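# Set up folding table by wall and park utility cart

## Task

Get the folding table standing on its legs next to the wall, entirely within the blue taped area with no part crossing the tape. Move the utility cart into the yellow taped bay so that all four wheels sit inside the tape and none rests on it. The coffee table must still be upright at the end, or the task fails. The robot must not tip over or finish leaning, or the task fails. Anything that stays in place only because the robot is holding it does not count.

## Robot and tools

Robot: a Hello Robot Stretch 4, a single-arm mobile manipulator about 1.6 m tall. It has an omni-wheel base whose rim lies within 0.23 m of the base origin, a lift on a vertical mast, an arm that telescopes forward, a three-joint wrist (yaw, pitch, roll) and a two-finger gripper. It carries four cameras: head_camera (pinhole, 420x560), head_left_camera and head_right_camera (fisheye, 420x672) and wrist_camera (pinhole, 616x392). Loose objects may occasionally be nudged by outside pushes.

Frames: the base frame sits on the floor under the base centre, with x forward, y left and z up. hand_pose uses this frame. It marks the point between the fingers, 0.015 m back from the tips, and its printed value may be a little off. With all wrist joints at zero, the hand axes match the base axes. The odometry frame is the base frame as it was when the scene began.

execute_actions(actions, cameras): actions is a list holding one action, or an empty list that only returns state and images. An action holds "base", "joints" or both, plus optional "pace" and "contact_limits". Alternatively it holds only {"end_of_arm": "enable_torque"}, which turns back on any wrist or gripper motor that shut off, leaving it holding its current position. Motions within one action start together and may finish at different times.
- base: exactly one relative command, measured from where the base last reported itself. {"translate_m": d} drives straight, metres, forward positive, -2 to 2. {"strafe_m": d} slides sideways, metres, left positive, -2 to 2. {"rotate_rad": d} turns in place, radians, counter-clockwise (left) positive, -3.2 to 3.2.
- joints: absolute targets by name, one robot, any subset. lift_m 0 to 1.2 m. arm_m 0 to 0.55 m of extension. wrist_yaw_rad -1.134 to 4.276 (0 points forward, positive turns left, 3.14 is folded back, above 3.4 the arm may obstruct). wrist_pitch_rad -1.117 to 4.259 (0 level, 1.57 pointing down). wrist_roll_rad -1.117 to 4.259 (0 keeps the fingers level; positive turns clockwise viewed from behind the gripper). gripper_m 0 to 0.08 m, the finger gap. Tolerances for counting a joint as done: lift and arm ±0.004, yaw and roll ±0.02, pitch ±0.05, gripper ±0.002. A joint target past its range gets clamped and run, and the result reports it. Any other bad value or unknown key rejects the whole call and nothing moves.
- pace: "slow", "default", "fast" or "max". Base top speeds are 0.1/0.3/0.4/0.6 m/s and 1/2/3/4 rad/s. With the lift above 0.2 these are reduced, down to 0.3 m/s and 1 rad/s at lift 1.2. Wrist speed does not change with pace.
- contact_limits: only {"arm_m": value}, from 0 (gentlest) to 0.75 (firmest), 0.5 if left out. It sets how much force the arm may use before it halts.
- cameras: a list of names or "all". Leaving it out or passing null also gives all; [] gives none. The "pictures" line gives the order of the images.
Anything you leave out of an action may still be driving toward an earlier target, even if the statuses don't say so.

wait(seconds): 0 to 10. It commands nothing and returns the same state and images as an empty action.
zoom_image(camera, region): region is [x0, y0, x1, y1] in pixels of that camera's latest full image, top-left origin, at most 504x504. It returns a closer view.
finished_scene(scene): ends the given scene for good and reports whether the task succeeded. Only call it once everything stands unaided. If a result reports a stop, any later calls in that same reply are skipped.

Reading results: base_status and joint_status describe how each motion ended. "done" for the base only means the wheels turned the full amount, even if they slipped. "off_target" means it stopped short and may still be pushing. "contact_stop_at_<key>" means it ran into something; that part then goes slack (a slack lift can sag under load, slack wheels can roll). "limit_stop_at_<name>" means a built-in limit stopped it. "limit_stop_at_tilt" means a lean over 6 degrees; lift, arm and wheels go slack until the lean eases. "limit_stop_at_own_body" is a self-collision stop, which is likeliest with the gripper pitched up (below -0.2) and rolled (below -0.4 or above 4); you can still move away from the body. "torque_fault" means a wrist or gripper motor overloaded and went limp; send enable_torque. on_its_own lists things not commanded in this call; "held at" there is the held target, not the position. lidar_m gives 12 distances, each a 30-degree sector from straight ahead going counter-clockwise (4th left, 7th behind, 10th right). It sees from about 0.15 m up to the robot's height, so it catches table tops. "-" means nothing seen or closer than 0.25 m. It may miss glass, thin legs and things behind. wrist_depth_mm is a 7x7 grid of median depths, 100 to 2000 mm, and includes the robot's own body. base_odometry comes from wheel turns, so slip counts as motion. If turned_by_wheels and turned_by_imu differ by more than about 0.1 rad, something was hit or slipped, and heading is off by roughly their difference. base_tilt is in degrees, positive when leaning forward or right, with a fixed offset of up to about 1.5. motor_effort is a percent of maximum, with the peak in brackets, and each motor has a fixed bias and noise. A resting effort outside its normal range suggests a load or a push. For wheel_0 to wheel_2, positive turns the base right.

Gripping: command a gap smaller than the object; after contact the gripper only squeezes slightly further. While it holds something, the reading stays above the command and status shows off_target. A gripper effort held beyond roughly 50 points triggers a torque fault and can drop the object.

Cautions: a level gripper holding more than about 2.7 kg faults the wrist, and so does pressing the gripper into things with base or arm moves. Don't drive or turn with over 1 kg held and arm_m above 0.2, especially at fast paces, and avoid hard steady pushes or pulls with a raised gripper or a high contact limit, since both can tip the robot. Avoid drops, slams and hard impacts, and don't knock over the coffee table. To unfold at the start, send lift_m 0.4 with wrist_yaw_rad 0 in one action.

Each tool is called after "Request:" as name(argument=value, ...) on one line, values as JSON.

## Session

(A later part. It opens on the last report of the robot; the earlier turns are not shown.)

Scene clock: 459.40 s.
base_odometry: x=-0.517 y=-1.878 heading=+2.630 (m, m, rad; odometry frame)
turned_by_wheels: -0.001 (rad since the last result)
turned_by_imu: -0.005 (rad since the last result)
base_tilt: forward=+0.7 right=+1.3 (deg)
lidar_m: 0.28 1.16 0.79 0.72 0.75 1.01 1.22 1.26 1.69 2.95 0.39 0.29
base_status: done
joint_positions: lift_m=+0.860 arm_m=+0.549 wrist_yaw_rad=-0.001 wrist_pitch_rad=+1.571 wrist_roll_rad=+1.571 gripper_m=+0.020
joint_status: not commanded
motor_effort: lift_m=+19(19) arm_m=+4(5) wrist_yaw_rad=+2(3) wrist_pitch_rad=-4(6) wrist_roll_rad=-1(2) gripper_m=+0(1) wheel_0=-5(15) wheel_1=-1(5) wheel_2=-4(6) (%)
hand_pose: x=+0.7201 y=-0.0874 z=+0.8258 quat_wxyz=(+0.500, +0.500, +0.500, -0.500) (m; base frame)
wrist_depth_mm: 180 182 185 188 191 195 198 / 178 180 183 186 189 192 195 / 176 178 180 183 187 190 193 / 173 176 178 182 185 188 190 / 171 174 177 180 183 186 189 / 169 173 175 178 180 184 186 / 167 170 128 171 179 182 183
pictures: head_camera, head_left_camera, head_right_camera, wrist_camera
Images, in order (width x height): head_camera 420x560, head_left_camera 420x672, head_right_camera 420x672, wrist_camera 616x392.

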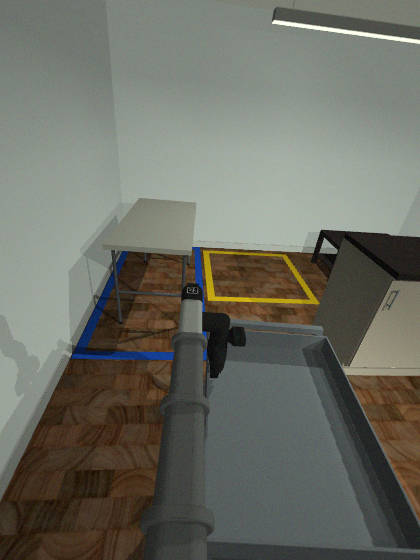

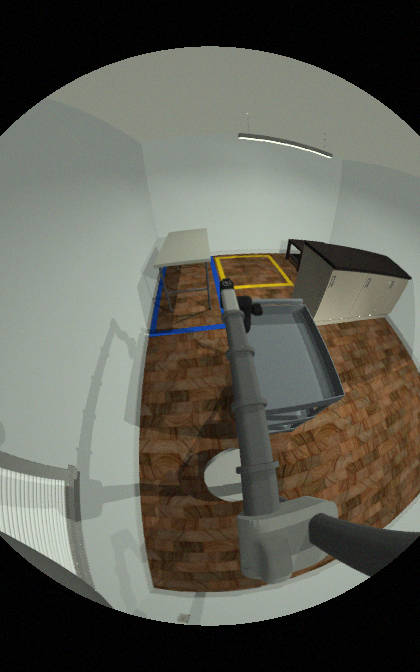

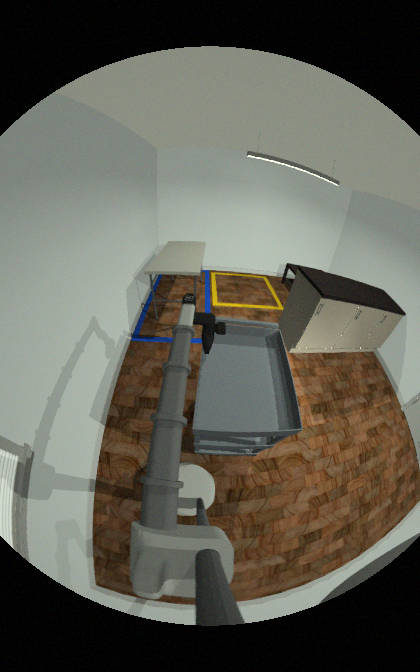

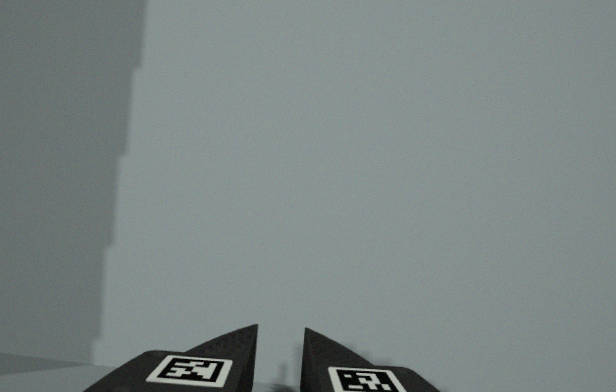

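Request:
execute_actions(actions=[{"base":{"strafe_m":-0.19},"pace":"slow"}], cameras=[])

Request:
execute_actions(actions=[{"base":{"translate_m":0.5},"pace":"slow"}])

Scene clock: 470.87 s.
base_odometry: x=-0.424 y=-1.713 heading=+2.630 (m, m, rad; odometry frame)
turned_by_wheels: +0.000 (rad since the last result)
turned_by_imu: +0.000 (rad since the last result)
base_tilt: forward=+0.7 right=+1.3 (deg)
lidar_m: 0.27 0.29 1.00 0.92 0.94 1.29 1.21 1.25 1.66 2.77 0.39 0.28
base_status: done
joint_positions: lift_m=+0.860 arm_m=+0.549 wrist_yaw_rad=+0.000 wrist_pitch_rad=+1.570 wrist_roll_rad=+1.571 gripper_m=+0.020
joint_status: not commanded
motor_effort: lift_m=+19(19) arm_m=+4(4) wrist_yaw_rad=+0(2) wrist_pitch_rad=-3(3) wrist_roll_rad=+0(1) gripper_m=+0(0) wheel_0=+2(6) wheel_1=-1(7) wheel_2=-1(3) (%)
hand_pose: x=+0.7202 y=-0.0874 z=+0.8258 quat_wxyz=(+0.500, +0.500, +0.500, -0.500) (m; base frame)
wrist_depth_mm: 179 182 185 189 191 195 196 / 177 180 183 186 189 192 195 / 175 177 181 183 187 191 193 / 173 176 180 182 185 187 190 / 171 174 176 180 182 186 188 / 170 172 176 178 180 183 186 / 167 170 129 175 179 181 185
pictures: none
No camera images: the call's "cameras" was empty. Leave "cameras" out to get every camera's image.

Scene clock: 477.13 s.
base_odometry: x=-0.859 y=-1.468 heading=+2.630 (m, m, rad; odometry frame)
turned_by_wheels: +0.000 (rad since the last result)
turned_by_imu: -0.002 (rad since the last result)
base_tilt: forward=+0.7 right=+1.3 (deg)
lidar_m: 0.25 0.25 0.31 0.97 0.99 1.29 1.71 1.76 2.36 2.76 0.29 0.25
base_status: done
joint_positions: lift_m=+0.860 arm_m=+0.549 wrist_yaw_rad=+0.000 wrist_pitch_rad=+1.570 wrist_roll_rad=+1.571 gripper_m=+0.020
joint_status: not commanded
motor_effort: lift_m=+19(19) arm_m=+4(4) wrist_yaw_rad=-1(0) wrist_pitch_rad=-1(3) wrist_roll_rad=-1(1) gripper_m=+0(0) wheel_0=+3(10) wheel_1=+3(2) wheel_2=-2(10) (%)
hand_pose: x=+0.7203 y=-0.0874 z=+0.8258 quat_wxyz=(+0.500, +0.500, +0.500, -0.500) (m; base frame)
wrist_depth_mm: 141 171 165 158 153 148 - / 145 180 182 186 188 191 191 / 148 178 181 183 187 190 193 / 152 176 179 182 185 188 190 / 154 174 177 180 182 185 188 / 157 173 175 178 180 183 186 / 159 170 129 174 178 182 183
pictures: head_camera, head_left_camera, head_right_camera, wrist_camera
Images, in order (width x height): head_camera 420x560, head_left_camera 420x672, head_right_camera 420x672, wrist_camera 616x392.

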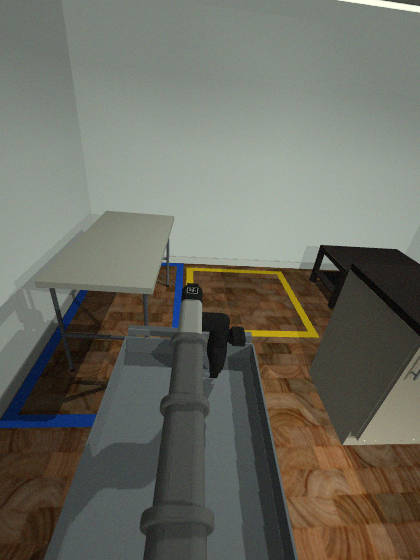

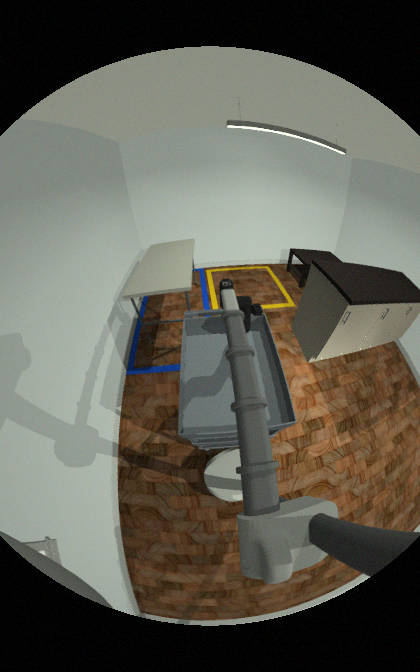

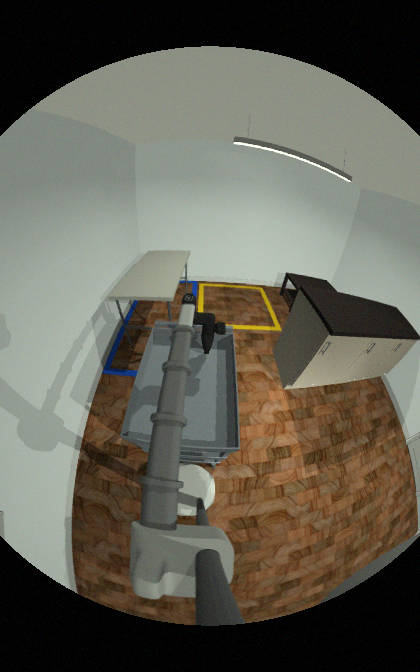

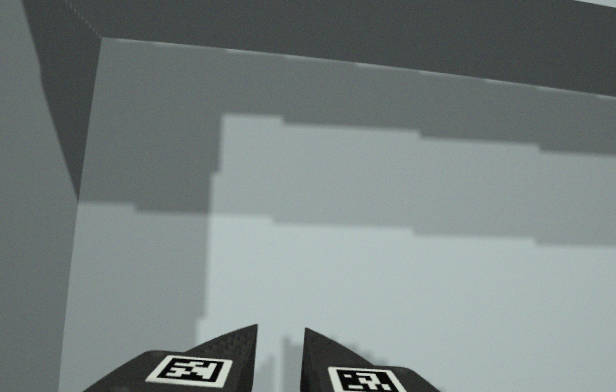

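Request:
execute_actions(actions=[{"base":{"strafe_m":-0.3},"pace":"slow"}])

Scene clock: 484.40 s.
base_odometry: x=-0.713 y=-1.206 heading=+2.631 (m, m, rad; odometry frame)
turned_by_wheels: +0.001 (rad since the last result)
turned_by_imu: +0.001 (rad since the last result)
base_tilt: forward=+0.7 right=+1.4 (deg)
lidar_m: 0.31 0.27 0.54 1.28 1.34 1.72 1.69 1.75 2.33 2.43 1.21 1.05
base_status: done
joint_positions: lift_m=+0.860 arm_m=+0.549 wrist_yaw_rad=-0.001 wrist_pitch_rad=+1.570 wrist_roll_rad=+1.571 gripper_m=+0.020
joint_status: not commanded
motor_effort: lift_m=+19(19) arm_m=+4(4) wrist_yaw_rad=+1(17) wrist_pitch_rad=+0(23) wrist_roll_rad=-2(6) gripper_m=-1(3) wheel_0=+5(21) wheel_1=+1(6) wheel_2=+2(5) (%)
hand_pose: x=+0.7204 y=-0.0874 z=+0.8258 quat_wxyz=(+0.500, +0.500, +0.500, -0.500) (m; base frame)
wrist_depth_mm: 931 960 991 1008 1025 1042 1078 / 946 991 976 991 1008 1042 1042 / 111 960 976 991 1008 1025 1025 / 129 121 960 976 976 991 1025 / 150 174 124 496 960 991 788 / 169 173 175 124 504 960 768 / 167 169 129 174 110 504 768
pictures: head_camera, head_left_camera, head_right_camera, wrist_camera
Images, in order (width x height): head_camera 420x560, head_left_camera 420x672, head_right_camera 420x672, wrist_camera 616x392.

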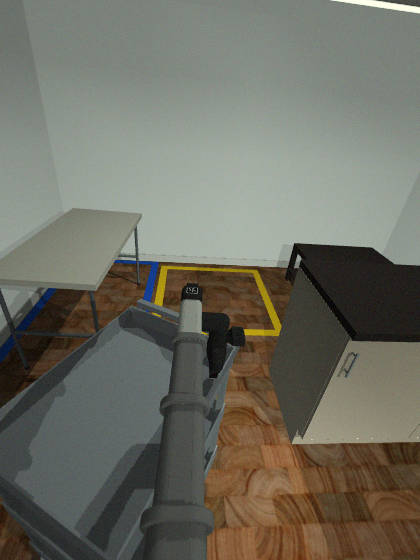

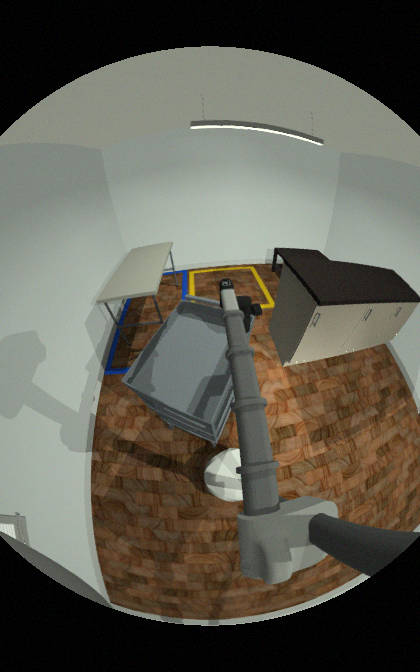

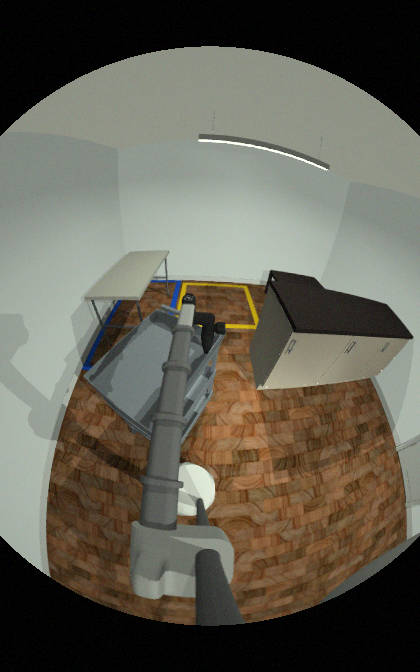

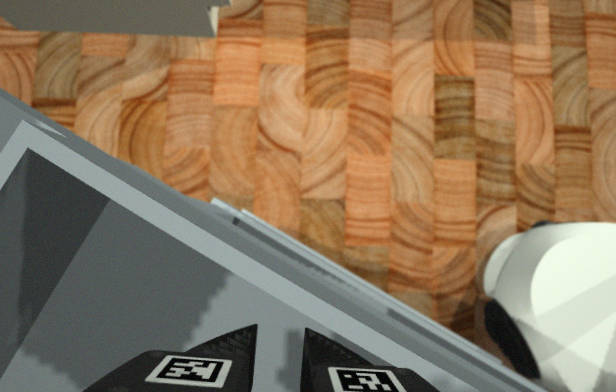

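Request:
execute_actions(actions=[{"base":{"translate_m":0.45},"pace":"slow"}])

Scene clock: 496.00 s.
base_odometry: x=-1.105 y=-0.986 heading=+2.630 (m, m, rad; odometry frame)
turned_by_wheels: +0.000 (rad since the last result)
turned_by_imu: -0.004 (rad since the last result)
base_tilt: forward=+0.7 right=+1.3 (deg)
lidar_m: 0.25 0.26 1.27 1.30 1.35 1.77 2.15 2.22 2.58 1.74 0.72 0.43
base_status: done
joint_positions: lift_m=+0.860 arm_m=+0.549 wrist_yaw_rad=+0.000 wrist_pitch_rad=+1.570 wrist_roll_rad=+1.571 gripper_m=+0.020
joint_status: not commanded
motor_effort: lift_m=+19(19) arm_m=+4(4) wrist_yaw_rad=-1(1) wrist_pitch_rad=-2(2) wrist_roll_rad=-2(2) gripper_m=+0(1) wheel_0=+0(8) wheel_1=+4(5) wheel_2=-7(9) (%)
hand_pose: x=+0.7203 y=-0.0874 z=+0.8258 quat_wxyz=(+0.500, +0.500, +0.500, -0.500) (m; base frame)
wrist_depth_mm: 115 140 185 188 191 171 - / 119 160 182 185 189 191 175 / 135 177 180 183 187 190 191 / 157 176 179 181 185 188 191 / 171 175 177 179 183 186 189 / 170 172 175 178 180 184 185 / 168 170 129 174 179 181 184
pictures: head_camera, head_left_camera, head_right_camera, wrist_camera
Images, in order (width x height): head_camera 420x560, head_left_camera 420x672, head_right_camera 420x672, wrist_camera 616x392.

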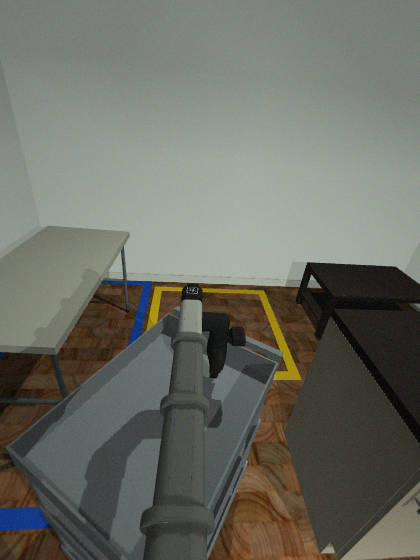

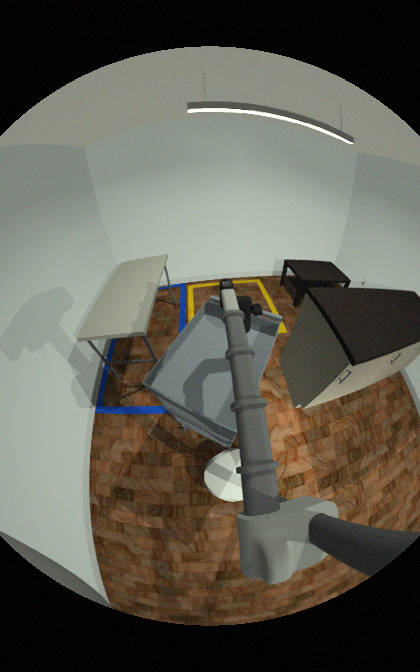

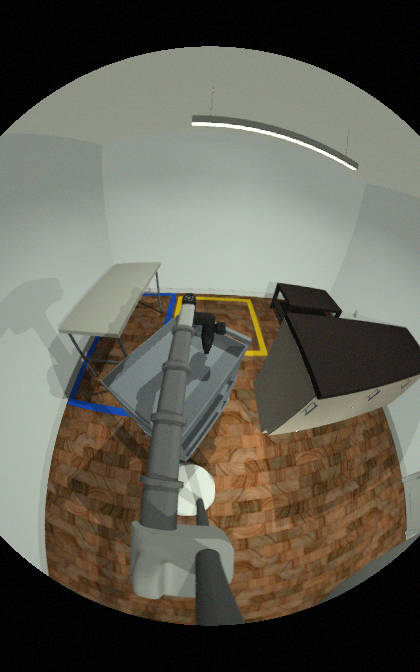

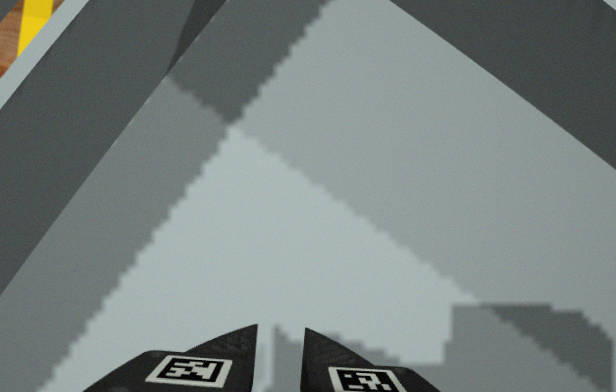

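Request:
execute_actions(actions=[{"base":{"strafe_m":-0.08},"pace":"slow"}], cameras=[])

Request:
execute_actions(actions=[{"base":{"translate_m":0.35},"pace":"slow"}])

Scene clock: 503.20 s.
base_odometry: x=-1.066 y=-0.916 heading=+2.631 (m, m, rad; odometry frame)
turned_by_wheels: +0.000 (rad since the last result)
turned_by_imu: +0.000 (rad since the last result)
base_tilt: forward=+0.7 right=+1.3 (deg)
lidar_m: 0.25 0.25 0.56 1.37 1.42 1.86 2.16 2.21 2.48 1.75 0.66 0.69
base_status: done
joint_positions: lift_m=+0.860 arm_m=+0.549 wrist_yaw_rad=+0.000 wrist_pitch_rad=+1.570 wrist_roll_rad=+1.571 gripper_m=+0.020
joint_status: not commanded
motor_effort: lift_m=+19(19) arm_m=+4(4) wrist_yaw_rad=-1(0) wrist_pitch_rad=-1(1) wrist_roll_rad=-1(1) gripper_m=-1(1) wheel_0=+2(8) wheel_1=+1(8) wheel_2=+0(3) (%)
hand_pose: x=+0.7203 y=-0.0874 z=+0.8258 quat_wxyz=(+0.500, +0.500, +0.500, -0.500) (m; base frame)
wrist_depth_mm: 110 151 124 123 707 1042 1042 / 122 960 139 161 122 1025 1060 / 931 121 180 183 156 124 1042 / 931 131 179 181 184 149 138 / 113 171 176 180 182 185 165 / 126 172 175 178 181 184 186 / 158 170 129 174 179 182 184
pictures: none
No camera images: the call's "cameras" was empty. Leave "cameras" out to get every camera's image.

Scene clock: 507.97 s.
base_odometry: x=-1.371 y=-0.745 heading=+2.630 (m, m, rad; odometry frame)
turned_by_wheels: +0.000 (rad since the last result)
turned_by_imu: -0.003 (rad since the last result)
base_tilt: forward=+0.7 right=+1.3 (deg)
lidar_m: 0.25 0.25 0.80 1.39 1.44 1.90 2.52 2.57 2.48 0.52 0.53 0.41
base_status: done
joint_positions: lift_m=+0.860 arm_m=+0.549 wrist_yaw_rad=+0.000 wrist_pitch_rad=+1.570 wrist_roll_rad=+1.571 gripper_m=+0.020
joint_status: not commanded
motor_effort: lift_m=+19(19) arm_m=+4(4) wrist_yaw_rad=+0(0) wrist_pitch_rad=-3(2) wrist_roll_rad=+0(1) gripper_m=+0(1) wheel_0=+1(9) wheel_1=+3(4) wheel_2=-5(8) (%)
hand_pose: x=+0.7203 y=-0.0874 z=+0.8258 quat_wxyz=(+0.500, +0.500, +0.500, -0.500) (m; base frame)
wrist_depth_mm: 115 148 185 187 191 194 178 / 128 170 182 186 189 192 195 / 147 178 180 183 186 190 192 / 173 176 179 182 185 187 190 / 172 175 177 180 182 185 187 / 169 172 175 177 180 184 185 / 167 170 129 173 179 182 184
pictures: head_camera, head_left_camera, head_right_camera, wrist_camera
Images, in order (width x height): head_camera 420x560, head_left_camera 420x672, head_right_camera 420x672, wrist_camera 616x392.

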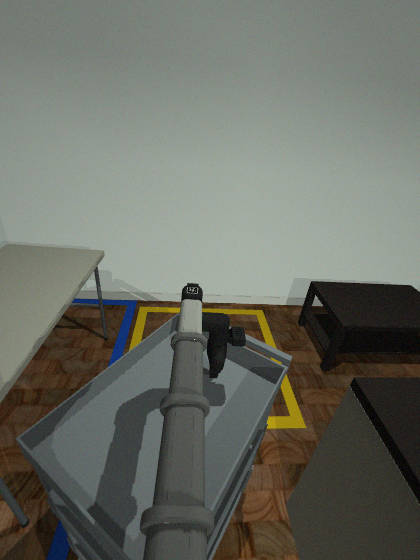

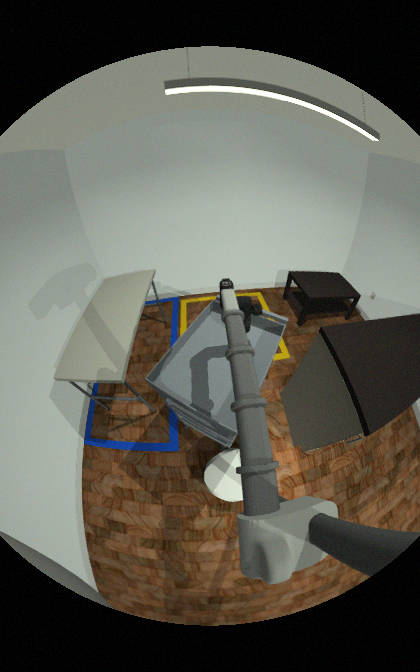

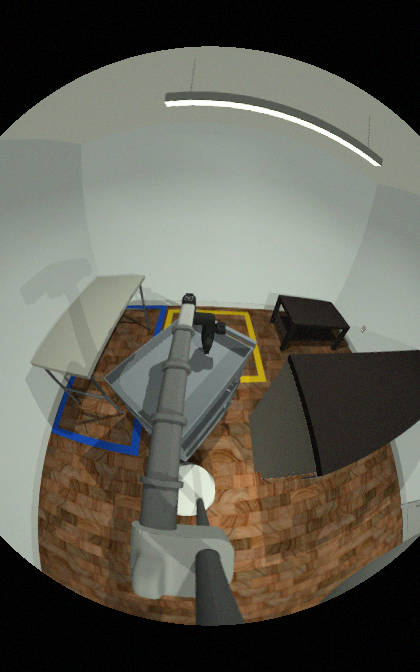

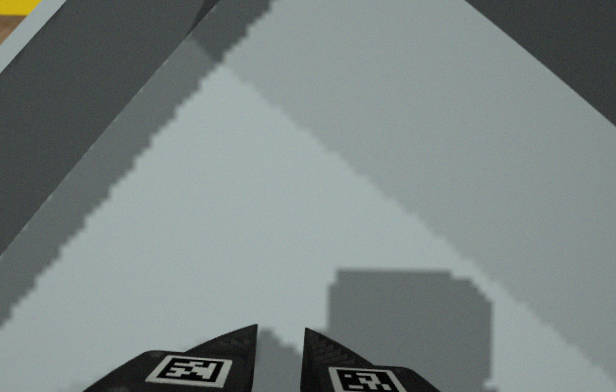

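Request:
execute_actions(actions=[{"base":{"strafe_m":-0.2},"pace":"slow"}])

Scene clock: 516.67 s.
base_odometry: x=-1.273 y=-0.571 heading=+2.632 (m, m, rad; odometry frame)
turned_by_wheels: +0.001 (rad since the last result)
turned_by_imu: +0.002 (rad since the last result)
base_tilt: forward=+0.7 right=+1.3 (deg)
lidar_m: 0.38 0.30 0.42 1.61 1.65 2.18 2.50 2.57 2.29 0.32 0.32 0.46
base_status: done
joint_positions: lift_m=+0.860 arm_m=+0.549 wrist_yaw_rad=+0.001 wrist_pitch_rad=+1.568 wrist_roll_rad=+1.569 gripper_m=+0.020
joint_status: not commanded
motor_effort: lift_m=+19(19) arm_m=+4(4) wrist_yaw_rad=-3(4) wrist_pitch_rad=+3(4) wrist_roll_rad=+4(5) gripper_m=+0(1) wheel_0=+9(15) wheel_1=+3(7) wheel_2=+5(8) (%)
hand_pose: x=+0.7208 y=-0.0874 z=+0.8258 quat_wxyz=(+0.501, +0.500, +0.500, -0.499) (m; base frame)
wrist_depth_mm: 960 976 991 1008 334 306 303 / 960 112 976 976 436 418 410 / 931 111 137 991 707 676 640 / 108 119 137 113 976 976 1008 / 107 946 931 181 181 991 788 / 126 931 177 179 181 842 778 / 917 904 125 175 180 175 768
pictures: head_camera, head_left_camera, head_right_camera, wrist_camera
Images, in order (width x height): head_camera 420x560, head_left_camera 420x672, head_right_camera 420x672, wrist_camera 616x392.

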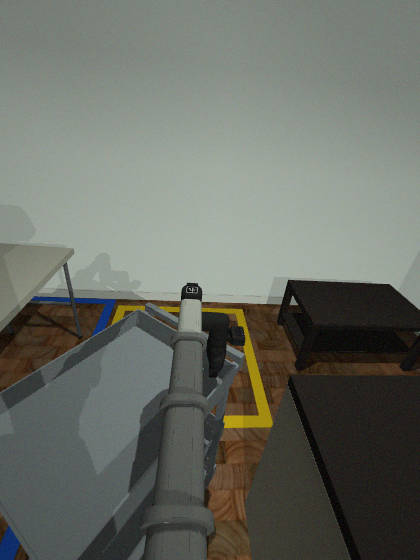

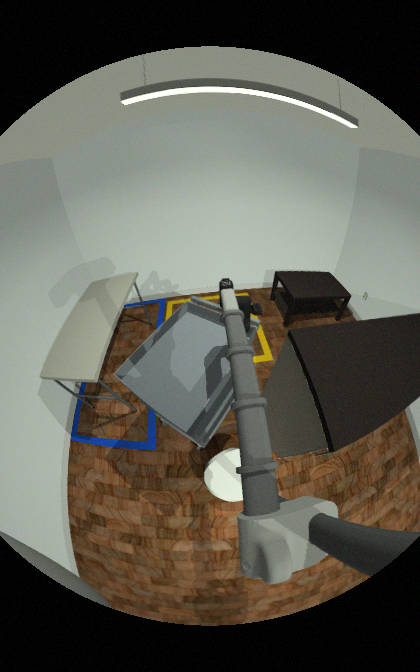

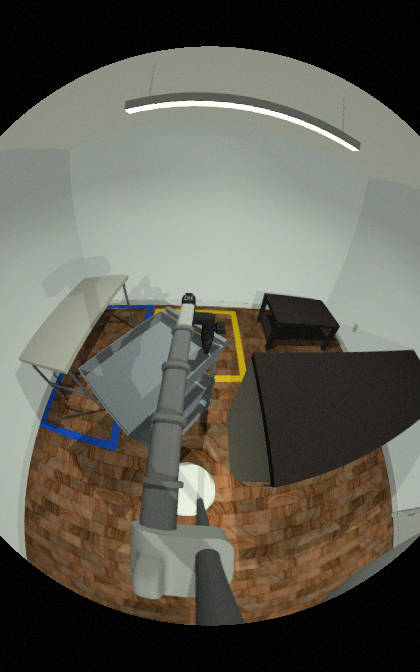

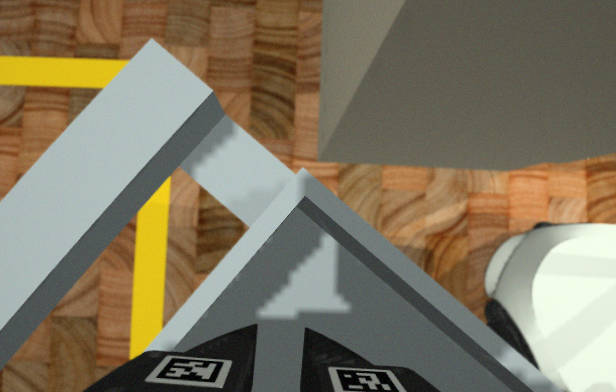

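Request:
execute_actions(actions=[{"base":{"translate_m":0.3},"pace":"slow"}])

Scene clock: 526.03 s.
base_odometry: x=-1.535 y=-0.425 heading=+2.632 (m, m, rad; odometry frame)
turned_by_wheels: +0.000 (rad since the last result)
turned_by_imu: -0.003 (rad since the last result)
base_tilt: forward=+0.7 right=+1.3 (deg)
lidar_m: 0.25 0.25 0.42 0.87 1.66 2.19 2.79 2.86 0.34 0.30 0.31 0.44
base_status: done
joint_positions: lift_m=+0.860 arm_m=+0.549 wrist_yaw_rad=+0.000 wrist_pitch_rad=+1.569 wrist_roll_rad=+1.570 gripper_m=+0.020
joint_status: not commanded
motor_effort: lift_m=+19(19) arm_m=+4(4) wrist_yaw_rad=-3(6) wrist_pitch_rad=+0(13) wrist_roll_rad=+0(3) gripper_m=+1(2) wheel_0=+3(9) wheel_1=+1(1) wheel_2=-2(8) (%)
hand_pose: x=+0.7206 y=-0.0874 z=+0.8258 quat_wxyz=(+0.501, +0.500, +0.500, -0.499) (m; base frame)
wrist_depth_mm: 960 976 991 991 1025 741 521 / 946 976 976 991 1025 723 521 / 131 946 976 976 1008 778 591 / 904 118 177 991 991 991 991 / 904 150 177 178 960 991 788 / 113 172 175 178 180 809 788 / 118 170 128 174 179 181 480
pictures: head_camera, head_left_camera, head_right_camera, wrist_camera
Images, in order (width x height): head_camera 420x560, head_left_camera 420x672, head_right_camera 420x672, wrist_camera 616x392.

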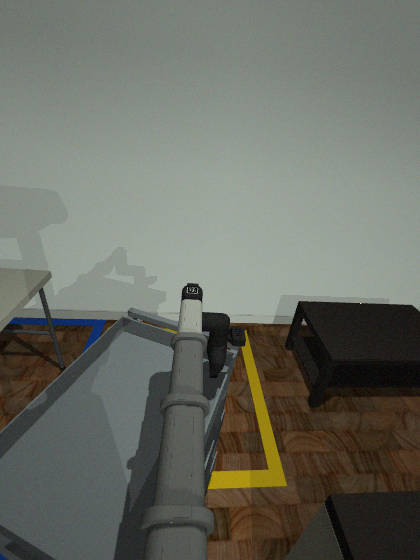

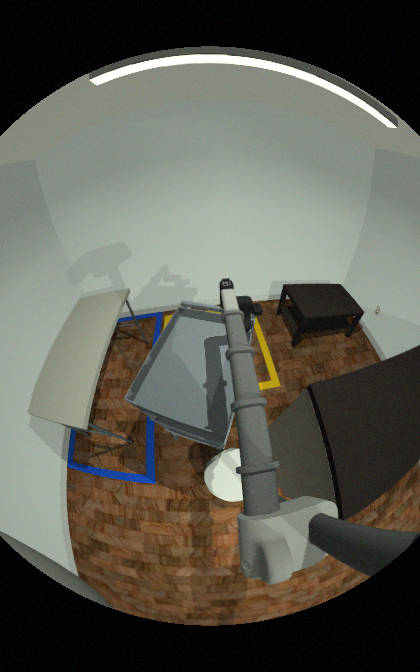

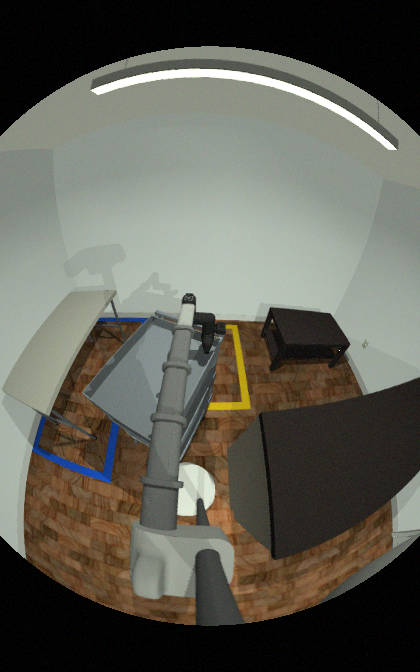

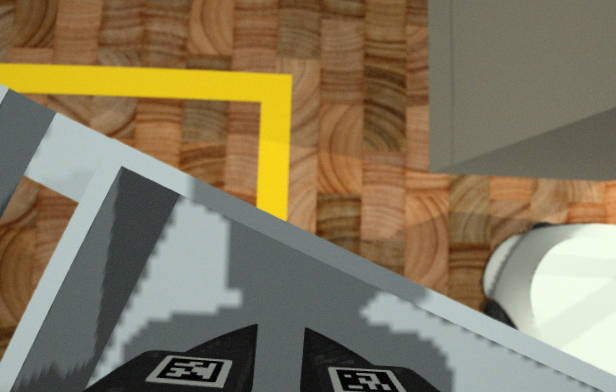

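Request:
execute_actions(actions=[{"base":{"translate_m":0.3},"pace":"slow"}])

Scene clock: 538.27 s.
base_odometry: x=-1.797 y=-0.278 heading=+2.632 (m, m, rad; odometry frame)
turned_by_wheels: +0.000 (rad since the last result)
turned_by_imu: -0.003 (rad since the last result)
base_tilt: forward=+0.7 right=+1.3 (deg)
lidar_m: 0.25 0.25 0.34 0.78 1.70 2.20 3.12 0.45 0.32 0.27 1.26 1.20
base_status: done
joint_positions: lift_m=+0.860 arm_m=+0.549 wrist_yaw_rad=+0.000 wrist_pitch_rad=+1.570 wrist_roll_rad=+1.570 gripper_m=+0.020
joint_status: not commanded
motor_effort: lift_m=+19(19) arm_m=+4(4) wrist_yaw_rad=-2(2) wrist_pitch_rad=+0(0) wrist_roll_rad=+1(1) gripper_m=+0(0) wheel_0=+3(7) wheel_1=+5(3) wheel_2=-6(11) (%)
hand_pose: x=+0.7205 y=-0.0874 z=+0.8258 quat_wxyz=(+0.501, +0.500, +0.500, -0.499) (m; base frame)
wrist_depth_mm: 960 946 1008 1008 1008 1025 917 / 960 960 976 976 1008 1042 931 / 931 946 976 976 991 1008 931 / 917 946 946 946 976 991 1025 / 131 129 132 430 976 976 798 / 146 173 176 177 129 141 517 / 153 170 129 174 179 182 183
pictures: head_camera, head_left_camera, head_right_camera, wrist_camera
Images, in order (width x height): head_camera 420x560, head_left_camera 420x672, head_right_camera 420x672, wrist_camera 616x392.

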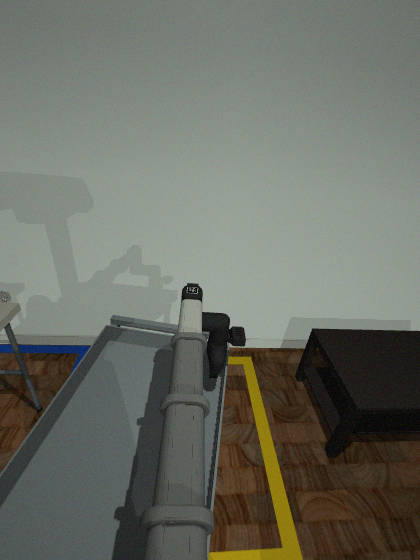

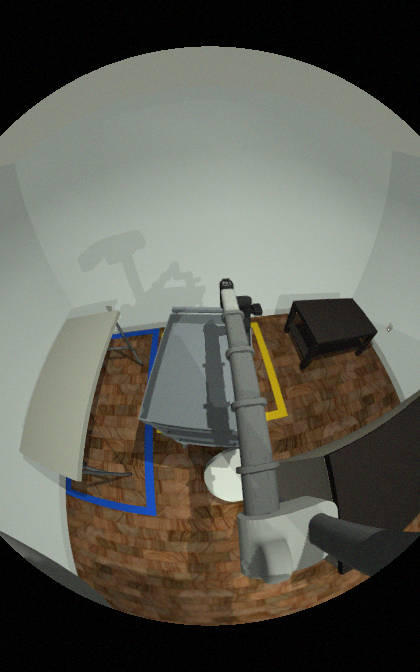

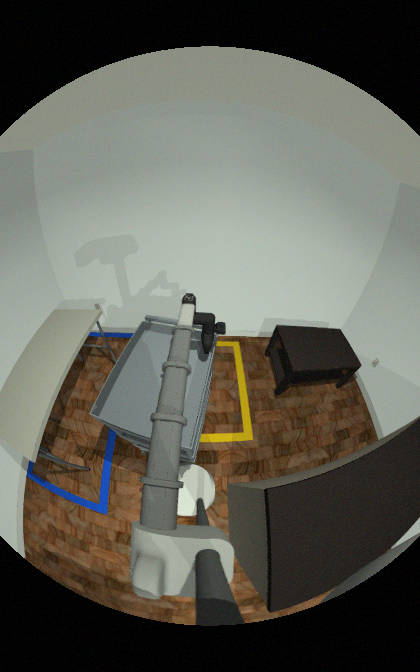

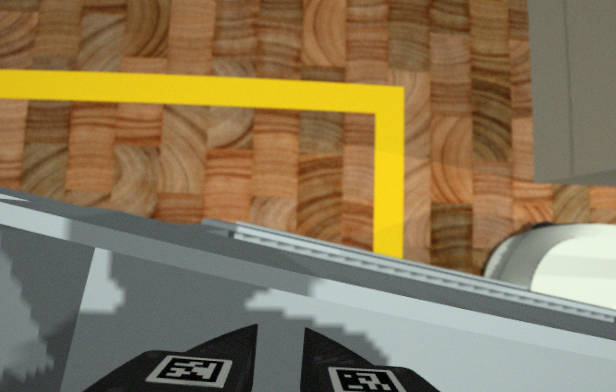

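Request:
execute_actions(actions=[{"base":{"translate_m":0.3},"pace":"slow"}], cameras=[])

Request:
execute_actions(actions=[{"joints":{"lift_m":0.97}}], cameras=[])

Request:
execute_actions(actions=[{"base":{"translate_m":-0.45},"joints":{"arm_m":0},"pace":"slow"}])

Scene clock: 551.97 s.
base_odometry: x=-2.058 y=-0.132 heading=+2.633 (m, m, rad; odometry frame)
turned_by_wheels: +0.001 (rad since the last result)
turned_by_imu: -0.001 (rad since the last result)
base_tilt: forward=+0.7 right=+1.3 (deg)
lidar_m: 0.25 0.25 0.35 0.77 0.82 2.25 3.44 0.43 0.39 0.91 0.96 1.16
base_status: done
joint_positions: lift_m=+0.860 arm_m=+0.549 wrist_yaw_rad=+0.000 wrist_pitch_rad=+1.569 wrist_roll_rad=+1.570 gripper_m=+0.020
joint_status: not commanded
motor_effort: lift_m=+19(19) arm_m=+4(4) wrist_yaw_rad=-1(2) wrist_pitch_rad=+2(1) wrist_roll_rad=+0(0) gripper_m=+1(0) wheel_0=+10(13) wheel_1=+6(6) wheel_2=-4(14) (%)
hand_pose: x=+0.7205 y=-0.0874 z=+0.8258 quat_wxyz=(+0.501, +0.500, +0.500, -0.499) (m; base frame)
wrist_depth_mm: 976 976 991 1008 1008 1025 1042 / 960 960 976 991 1008 1025 1042 / 946 976 976 976 1025 1008 1008 / 931 946 960 976 991 976 1060 / 147 192 473 496 960 991 788 / 128 114 116 142 181 504 517 / 152 170 124 110 110 116 -
pictures: none
No camera images: the call's "cameras" was empty. Leave "cameras" out to get every camera's image.

Scene clock: 553.47 s.
base_odometry: x=-2.059 y=-0.132 heading=+2.632 (m, m, rad; odometry frame)
turned_by_wheels: -0.001 (rad since the last result)
turned_by_imu: -0.001 (rad since the last result)
base_tilt: forward=+0.7 right=+1.3 (deg)
lidar_m: 0.25 0.25 0.33 0.78 0.83 2.23 3.46 0.42 0.39 0.88 0.99 1.14
base_status: not commanded
joint_positions: lift_m=+0.970 arm_m=+0.549 wrist_yaw_rad=+0.000 wrist_pitch_rad=+1.569 wrist_roll_rad=+1.570 gripper_m=+0.020
joint_status: all done
motor_effort: lift_m=+25(24) arm_m=+4(4) wrist_yaw_rad=+0(1) wrist_pitch_rad=-1(1) wrist_roll_rad=+0(0) gripper_m=+0(0) wheel_0=+5(10) wheel_1=+2(6) wheel_2=-5(4) (%)
hand_pose: x=+0.7205 y=-0.0874 z=+0.9352 quat_wxyz=(+0.500, +0.500, +0.500, -0.500) (m; base frame)
wrist_depth_mm: 976 1078 1098 1118 1138 1182 1205 / 991 1060 1078 1098 1118 1118 1182 / 976 1060 1060 1098 1118 1118 1118 / 991 1042 1078 1098 1098 1118 1138 / 216 238 404 609 1098 1025 891 / 218 265 279 283 287 293 603 / 603 220 129 277 287 291 293
pictures: none
No camera images: the call's "cameras" was empty. Leave "cameras" out to get every camera's image.

Scene clock: 560.23 s.
base_odometry: x=-1.666 y=-0.352 heading=+2.632 (m, m, rad; odometry frame)
turned_by_wheels: +0.000 (rad since the last result)
turned_by_imu: +0.000 (rad since the last result)
base_tilt: forward=+0.7 right=+1.4 (deg)
lidar_m: 0.64 0.71 0.81 0.79 1.67 2.22 2.96 0.47 0.32 0.29 0.31 1.28
base_status: done
joint_positions: lift_m=+0.970 arm_m=+0.001 wrist_yaw_rad=+0.000 wrist_pitch_rad=+1.570 wrist_roll_rad=+1.570 gripper_m=+0.020
joint_status: all done
motor_effort: lift_m=+26(25) arm_m=-5(2) wrist_yaw_rad=-1(1) wrist_pitch_rad=-2(1) wrist_roll_rad=+0(0) gripper_m=+0(0) wheel_0=-1(5) wheel_1=-1(4) wheel_2=+0(3) (%)
hand_pose: x=+0.1723 y=-0.0874 z=+0.9352 quat_wxyz=(+0.500, +0.500, +0.500, -0.500) (m; base frame)
wrist_depth_mm: 1060 1078 1098 319 312 309 306 / 1042 1078 1118 449 433 430 415 / 1025 1078 1078 750 699 691 668 / 1042 1025 1078 1078 1118 1118 1160 / 891 1025 1060 866 866 1118 1160 / 866 1042 1025 854 878 1078 332 / 866 1025 128 842 854 1078 1098
pictures: head_camera, head_left_camera, head_right_camera, wrist_camera
Images, in order (width x height): head_camera 420x560, head_left_camera 420x672, head_right_camera 420x672, wrist_camera 616x392.

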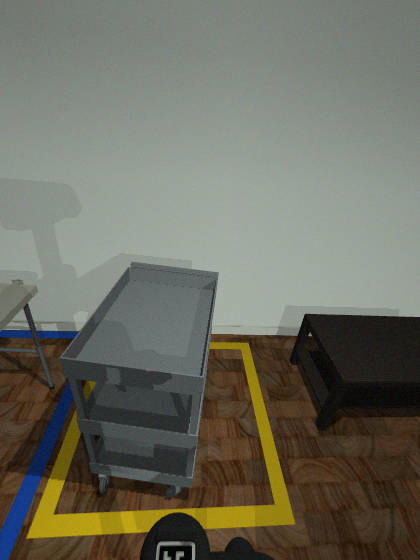

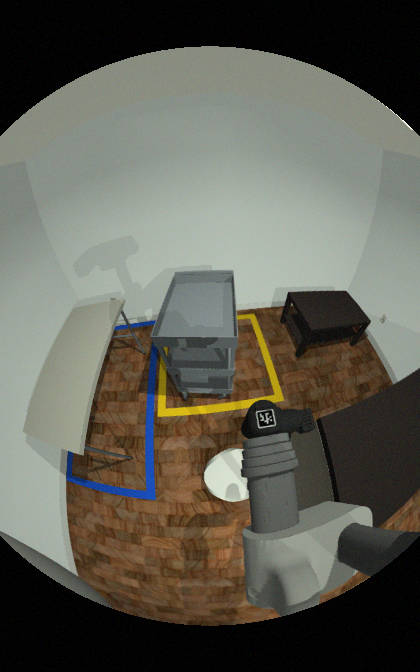

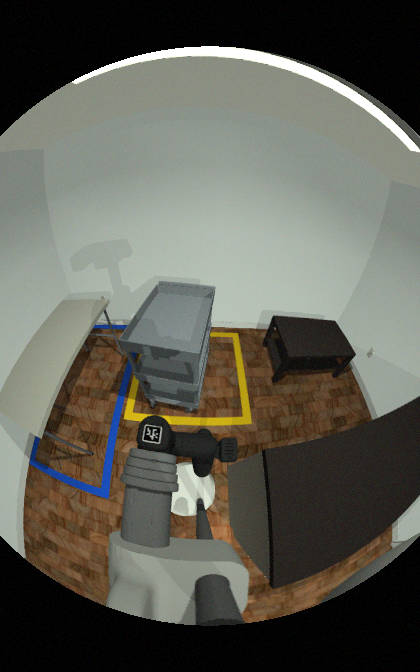

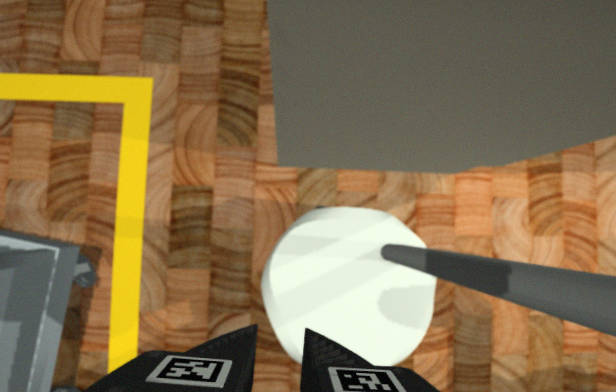

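Request:
execute_actions(actions=[{"base":{"translate_m":0.25},"joints":{"arm_m":0.55},"pace":"slow"}], cameras=[])

Request:
execute_actions(actions=[{"base":{"rotate_rad":0.12},"pace":"slow"}], cameras=["wrist_camera","head_camera"])

Scene clock: 575.33 s.
base_odometry: x=-1.884 y=-0.230 heading=+2.632 (m, m, rad; odometry frame)
turned_by_wheels: +0.000 (rad since the last result)
turned_by_imu: -0.002 (rad since the last result)
base_tilt: forward=+0.7 right=+1.3 (deg)
lidar_m: 0.40 0.45 0.83 0.77 1.68 2.22 3.23 0.45 0.28 0.30 1.12 1.13
base_status: done
joint_positions: lift_m=+0.970 arm_m=+0.549 wrist_yaw_rad=+0.000 wrist_pitch_rad=+1.570 wrist_roll_rad=+1.570 gripper_m=+0.020
joint_status: all done
motor_effort: lift_m=+25(25) arm_m=+5(6) wrist_yaw_rad=-1(2) wrist_pitch_rad=+0(1) wrist_roll_rad=+0(0) gripper_m=+0(0) wheel_0=+2(7) wheel_1=+2(6) wheel_2=-1(6) (%)
hand_pose: x=+0.7203 y=-0.0874 z=+0.9352 quat_wxyz=(+0.500, +0.500, +0.500, -0.500) (m; base frame)
wrist_depth_mm: 1060 1078 1098 1118 1160 1160 1078 / 1078 1078 1098 1098 1118 1138 1060 / 1042 1060 1078 1098 1098 1138 1060 / 1025 1060 1060 1078 1098 1118 1160 / 283 580 603 1078 1078 1025 891 / 272 274 260 271 603 615 891 / 271 273 129 216 220 262 267
pictures: none
No camera images: the call's "cameras" was empty. Leave "cameras" out to get every camera's image.

Scene clock: 576.30 s.
base_odometry: x=-1.884 y=-0.230 heading=+2.752 (m, m, rad; odometry frame)
turned_by_wheels: +0.120 (rad since the last result)
turned_by_imu: +0.121 (rad since the last result)
base_tilt: forward=+0.7 right=+1.3 (deg)
lidar_m: 0.40 0.46 0.81 0.79 1.75 2.52 3.22 0.41 0.30 0.38 1.10 1.28
base_status: done
joint_positions: lift_m=+0.970 arm_m=+0.549 wrist_yaw_rad=+0.000 wrist_pitch_rad=+1.570 wrist_roll_rad=+1.570 gripper_m=+0.020
joint_status: not commanded
motor_effort: lift_m=+25(25) arm_m=+5(5) wrist_yaw_rad=-1(1) wrist_pitch_rad=+0(0) wrist_roll_rad=+0(1) gripper_m=+0(0) wheel_0=-1(4) wheel_1=-1(2) wheel_2=-2(5) (%)
hand_pose: x=+0.7203 y=-0.0874 z=+0.9352 quat_wxyz=(+0.500, +0.500, +0.500, -0.500) (m; base frame)
wrist_depth_mm: 1078 1078 1118 1138 1160 1160 1138 / 1025 1098 1098 1118 1098 1138 1138 / 281 283 1078 1078 1118 1098 1160 / 278 281 287 290 1078 1138 1138 / 276 278 282 287 293 297 904 / 272 277 279 285 289 294 300 / 270 272 129 279 286 290 296
pictures: head_camera, wrist_camera
Images, in order (width x height): head_camera 420x560, wrist_camera 616x392.

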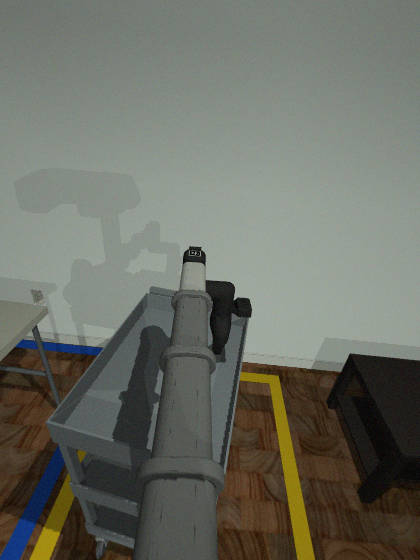

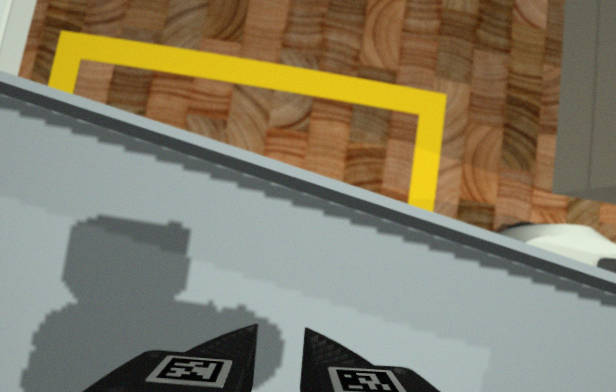

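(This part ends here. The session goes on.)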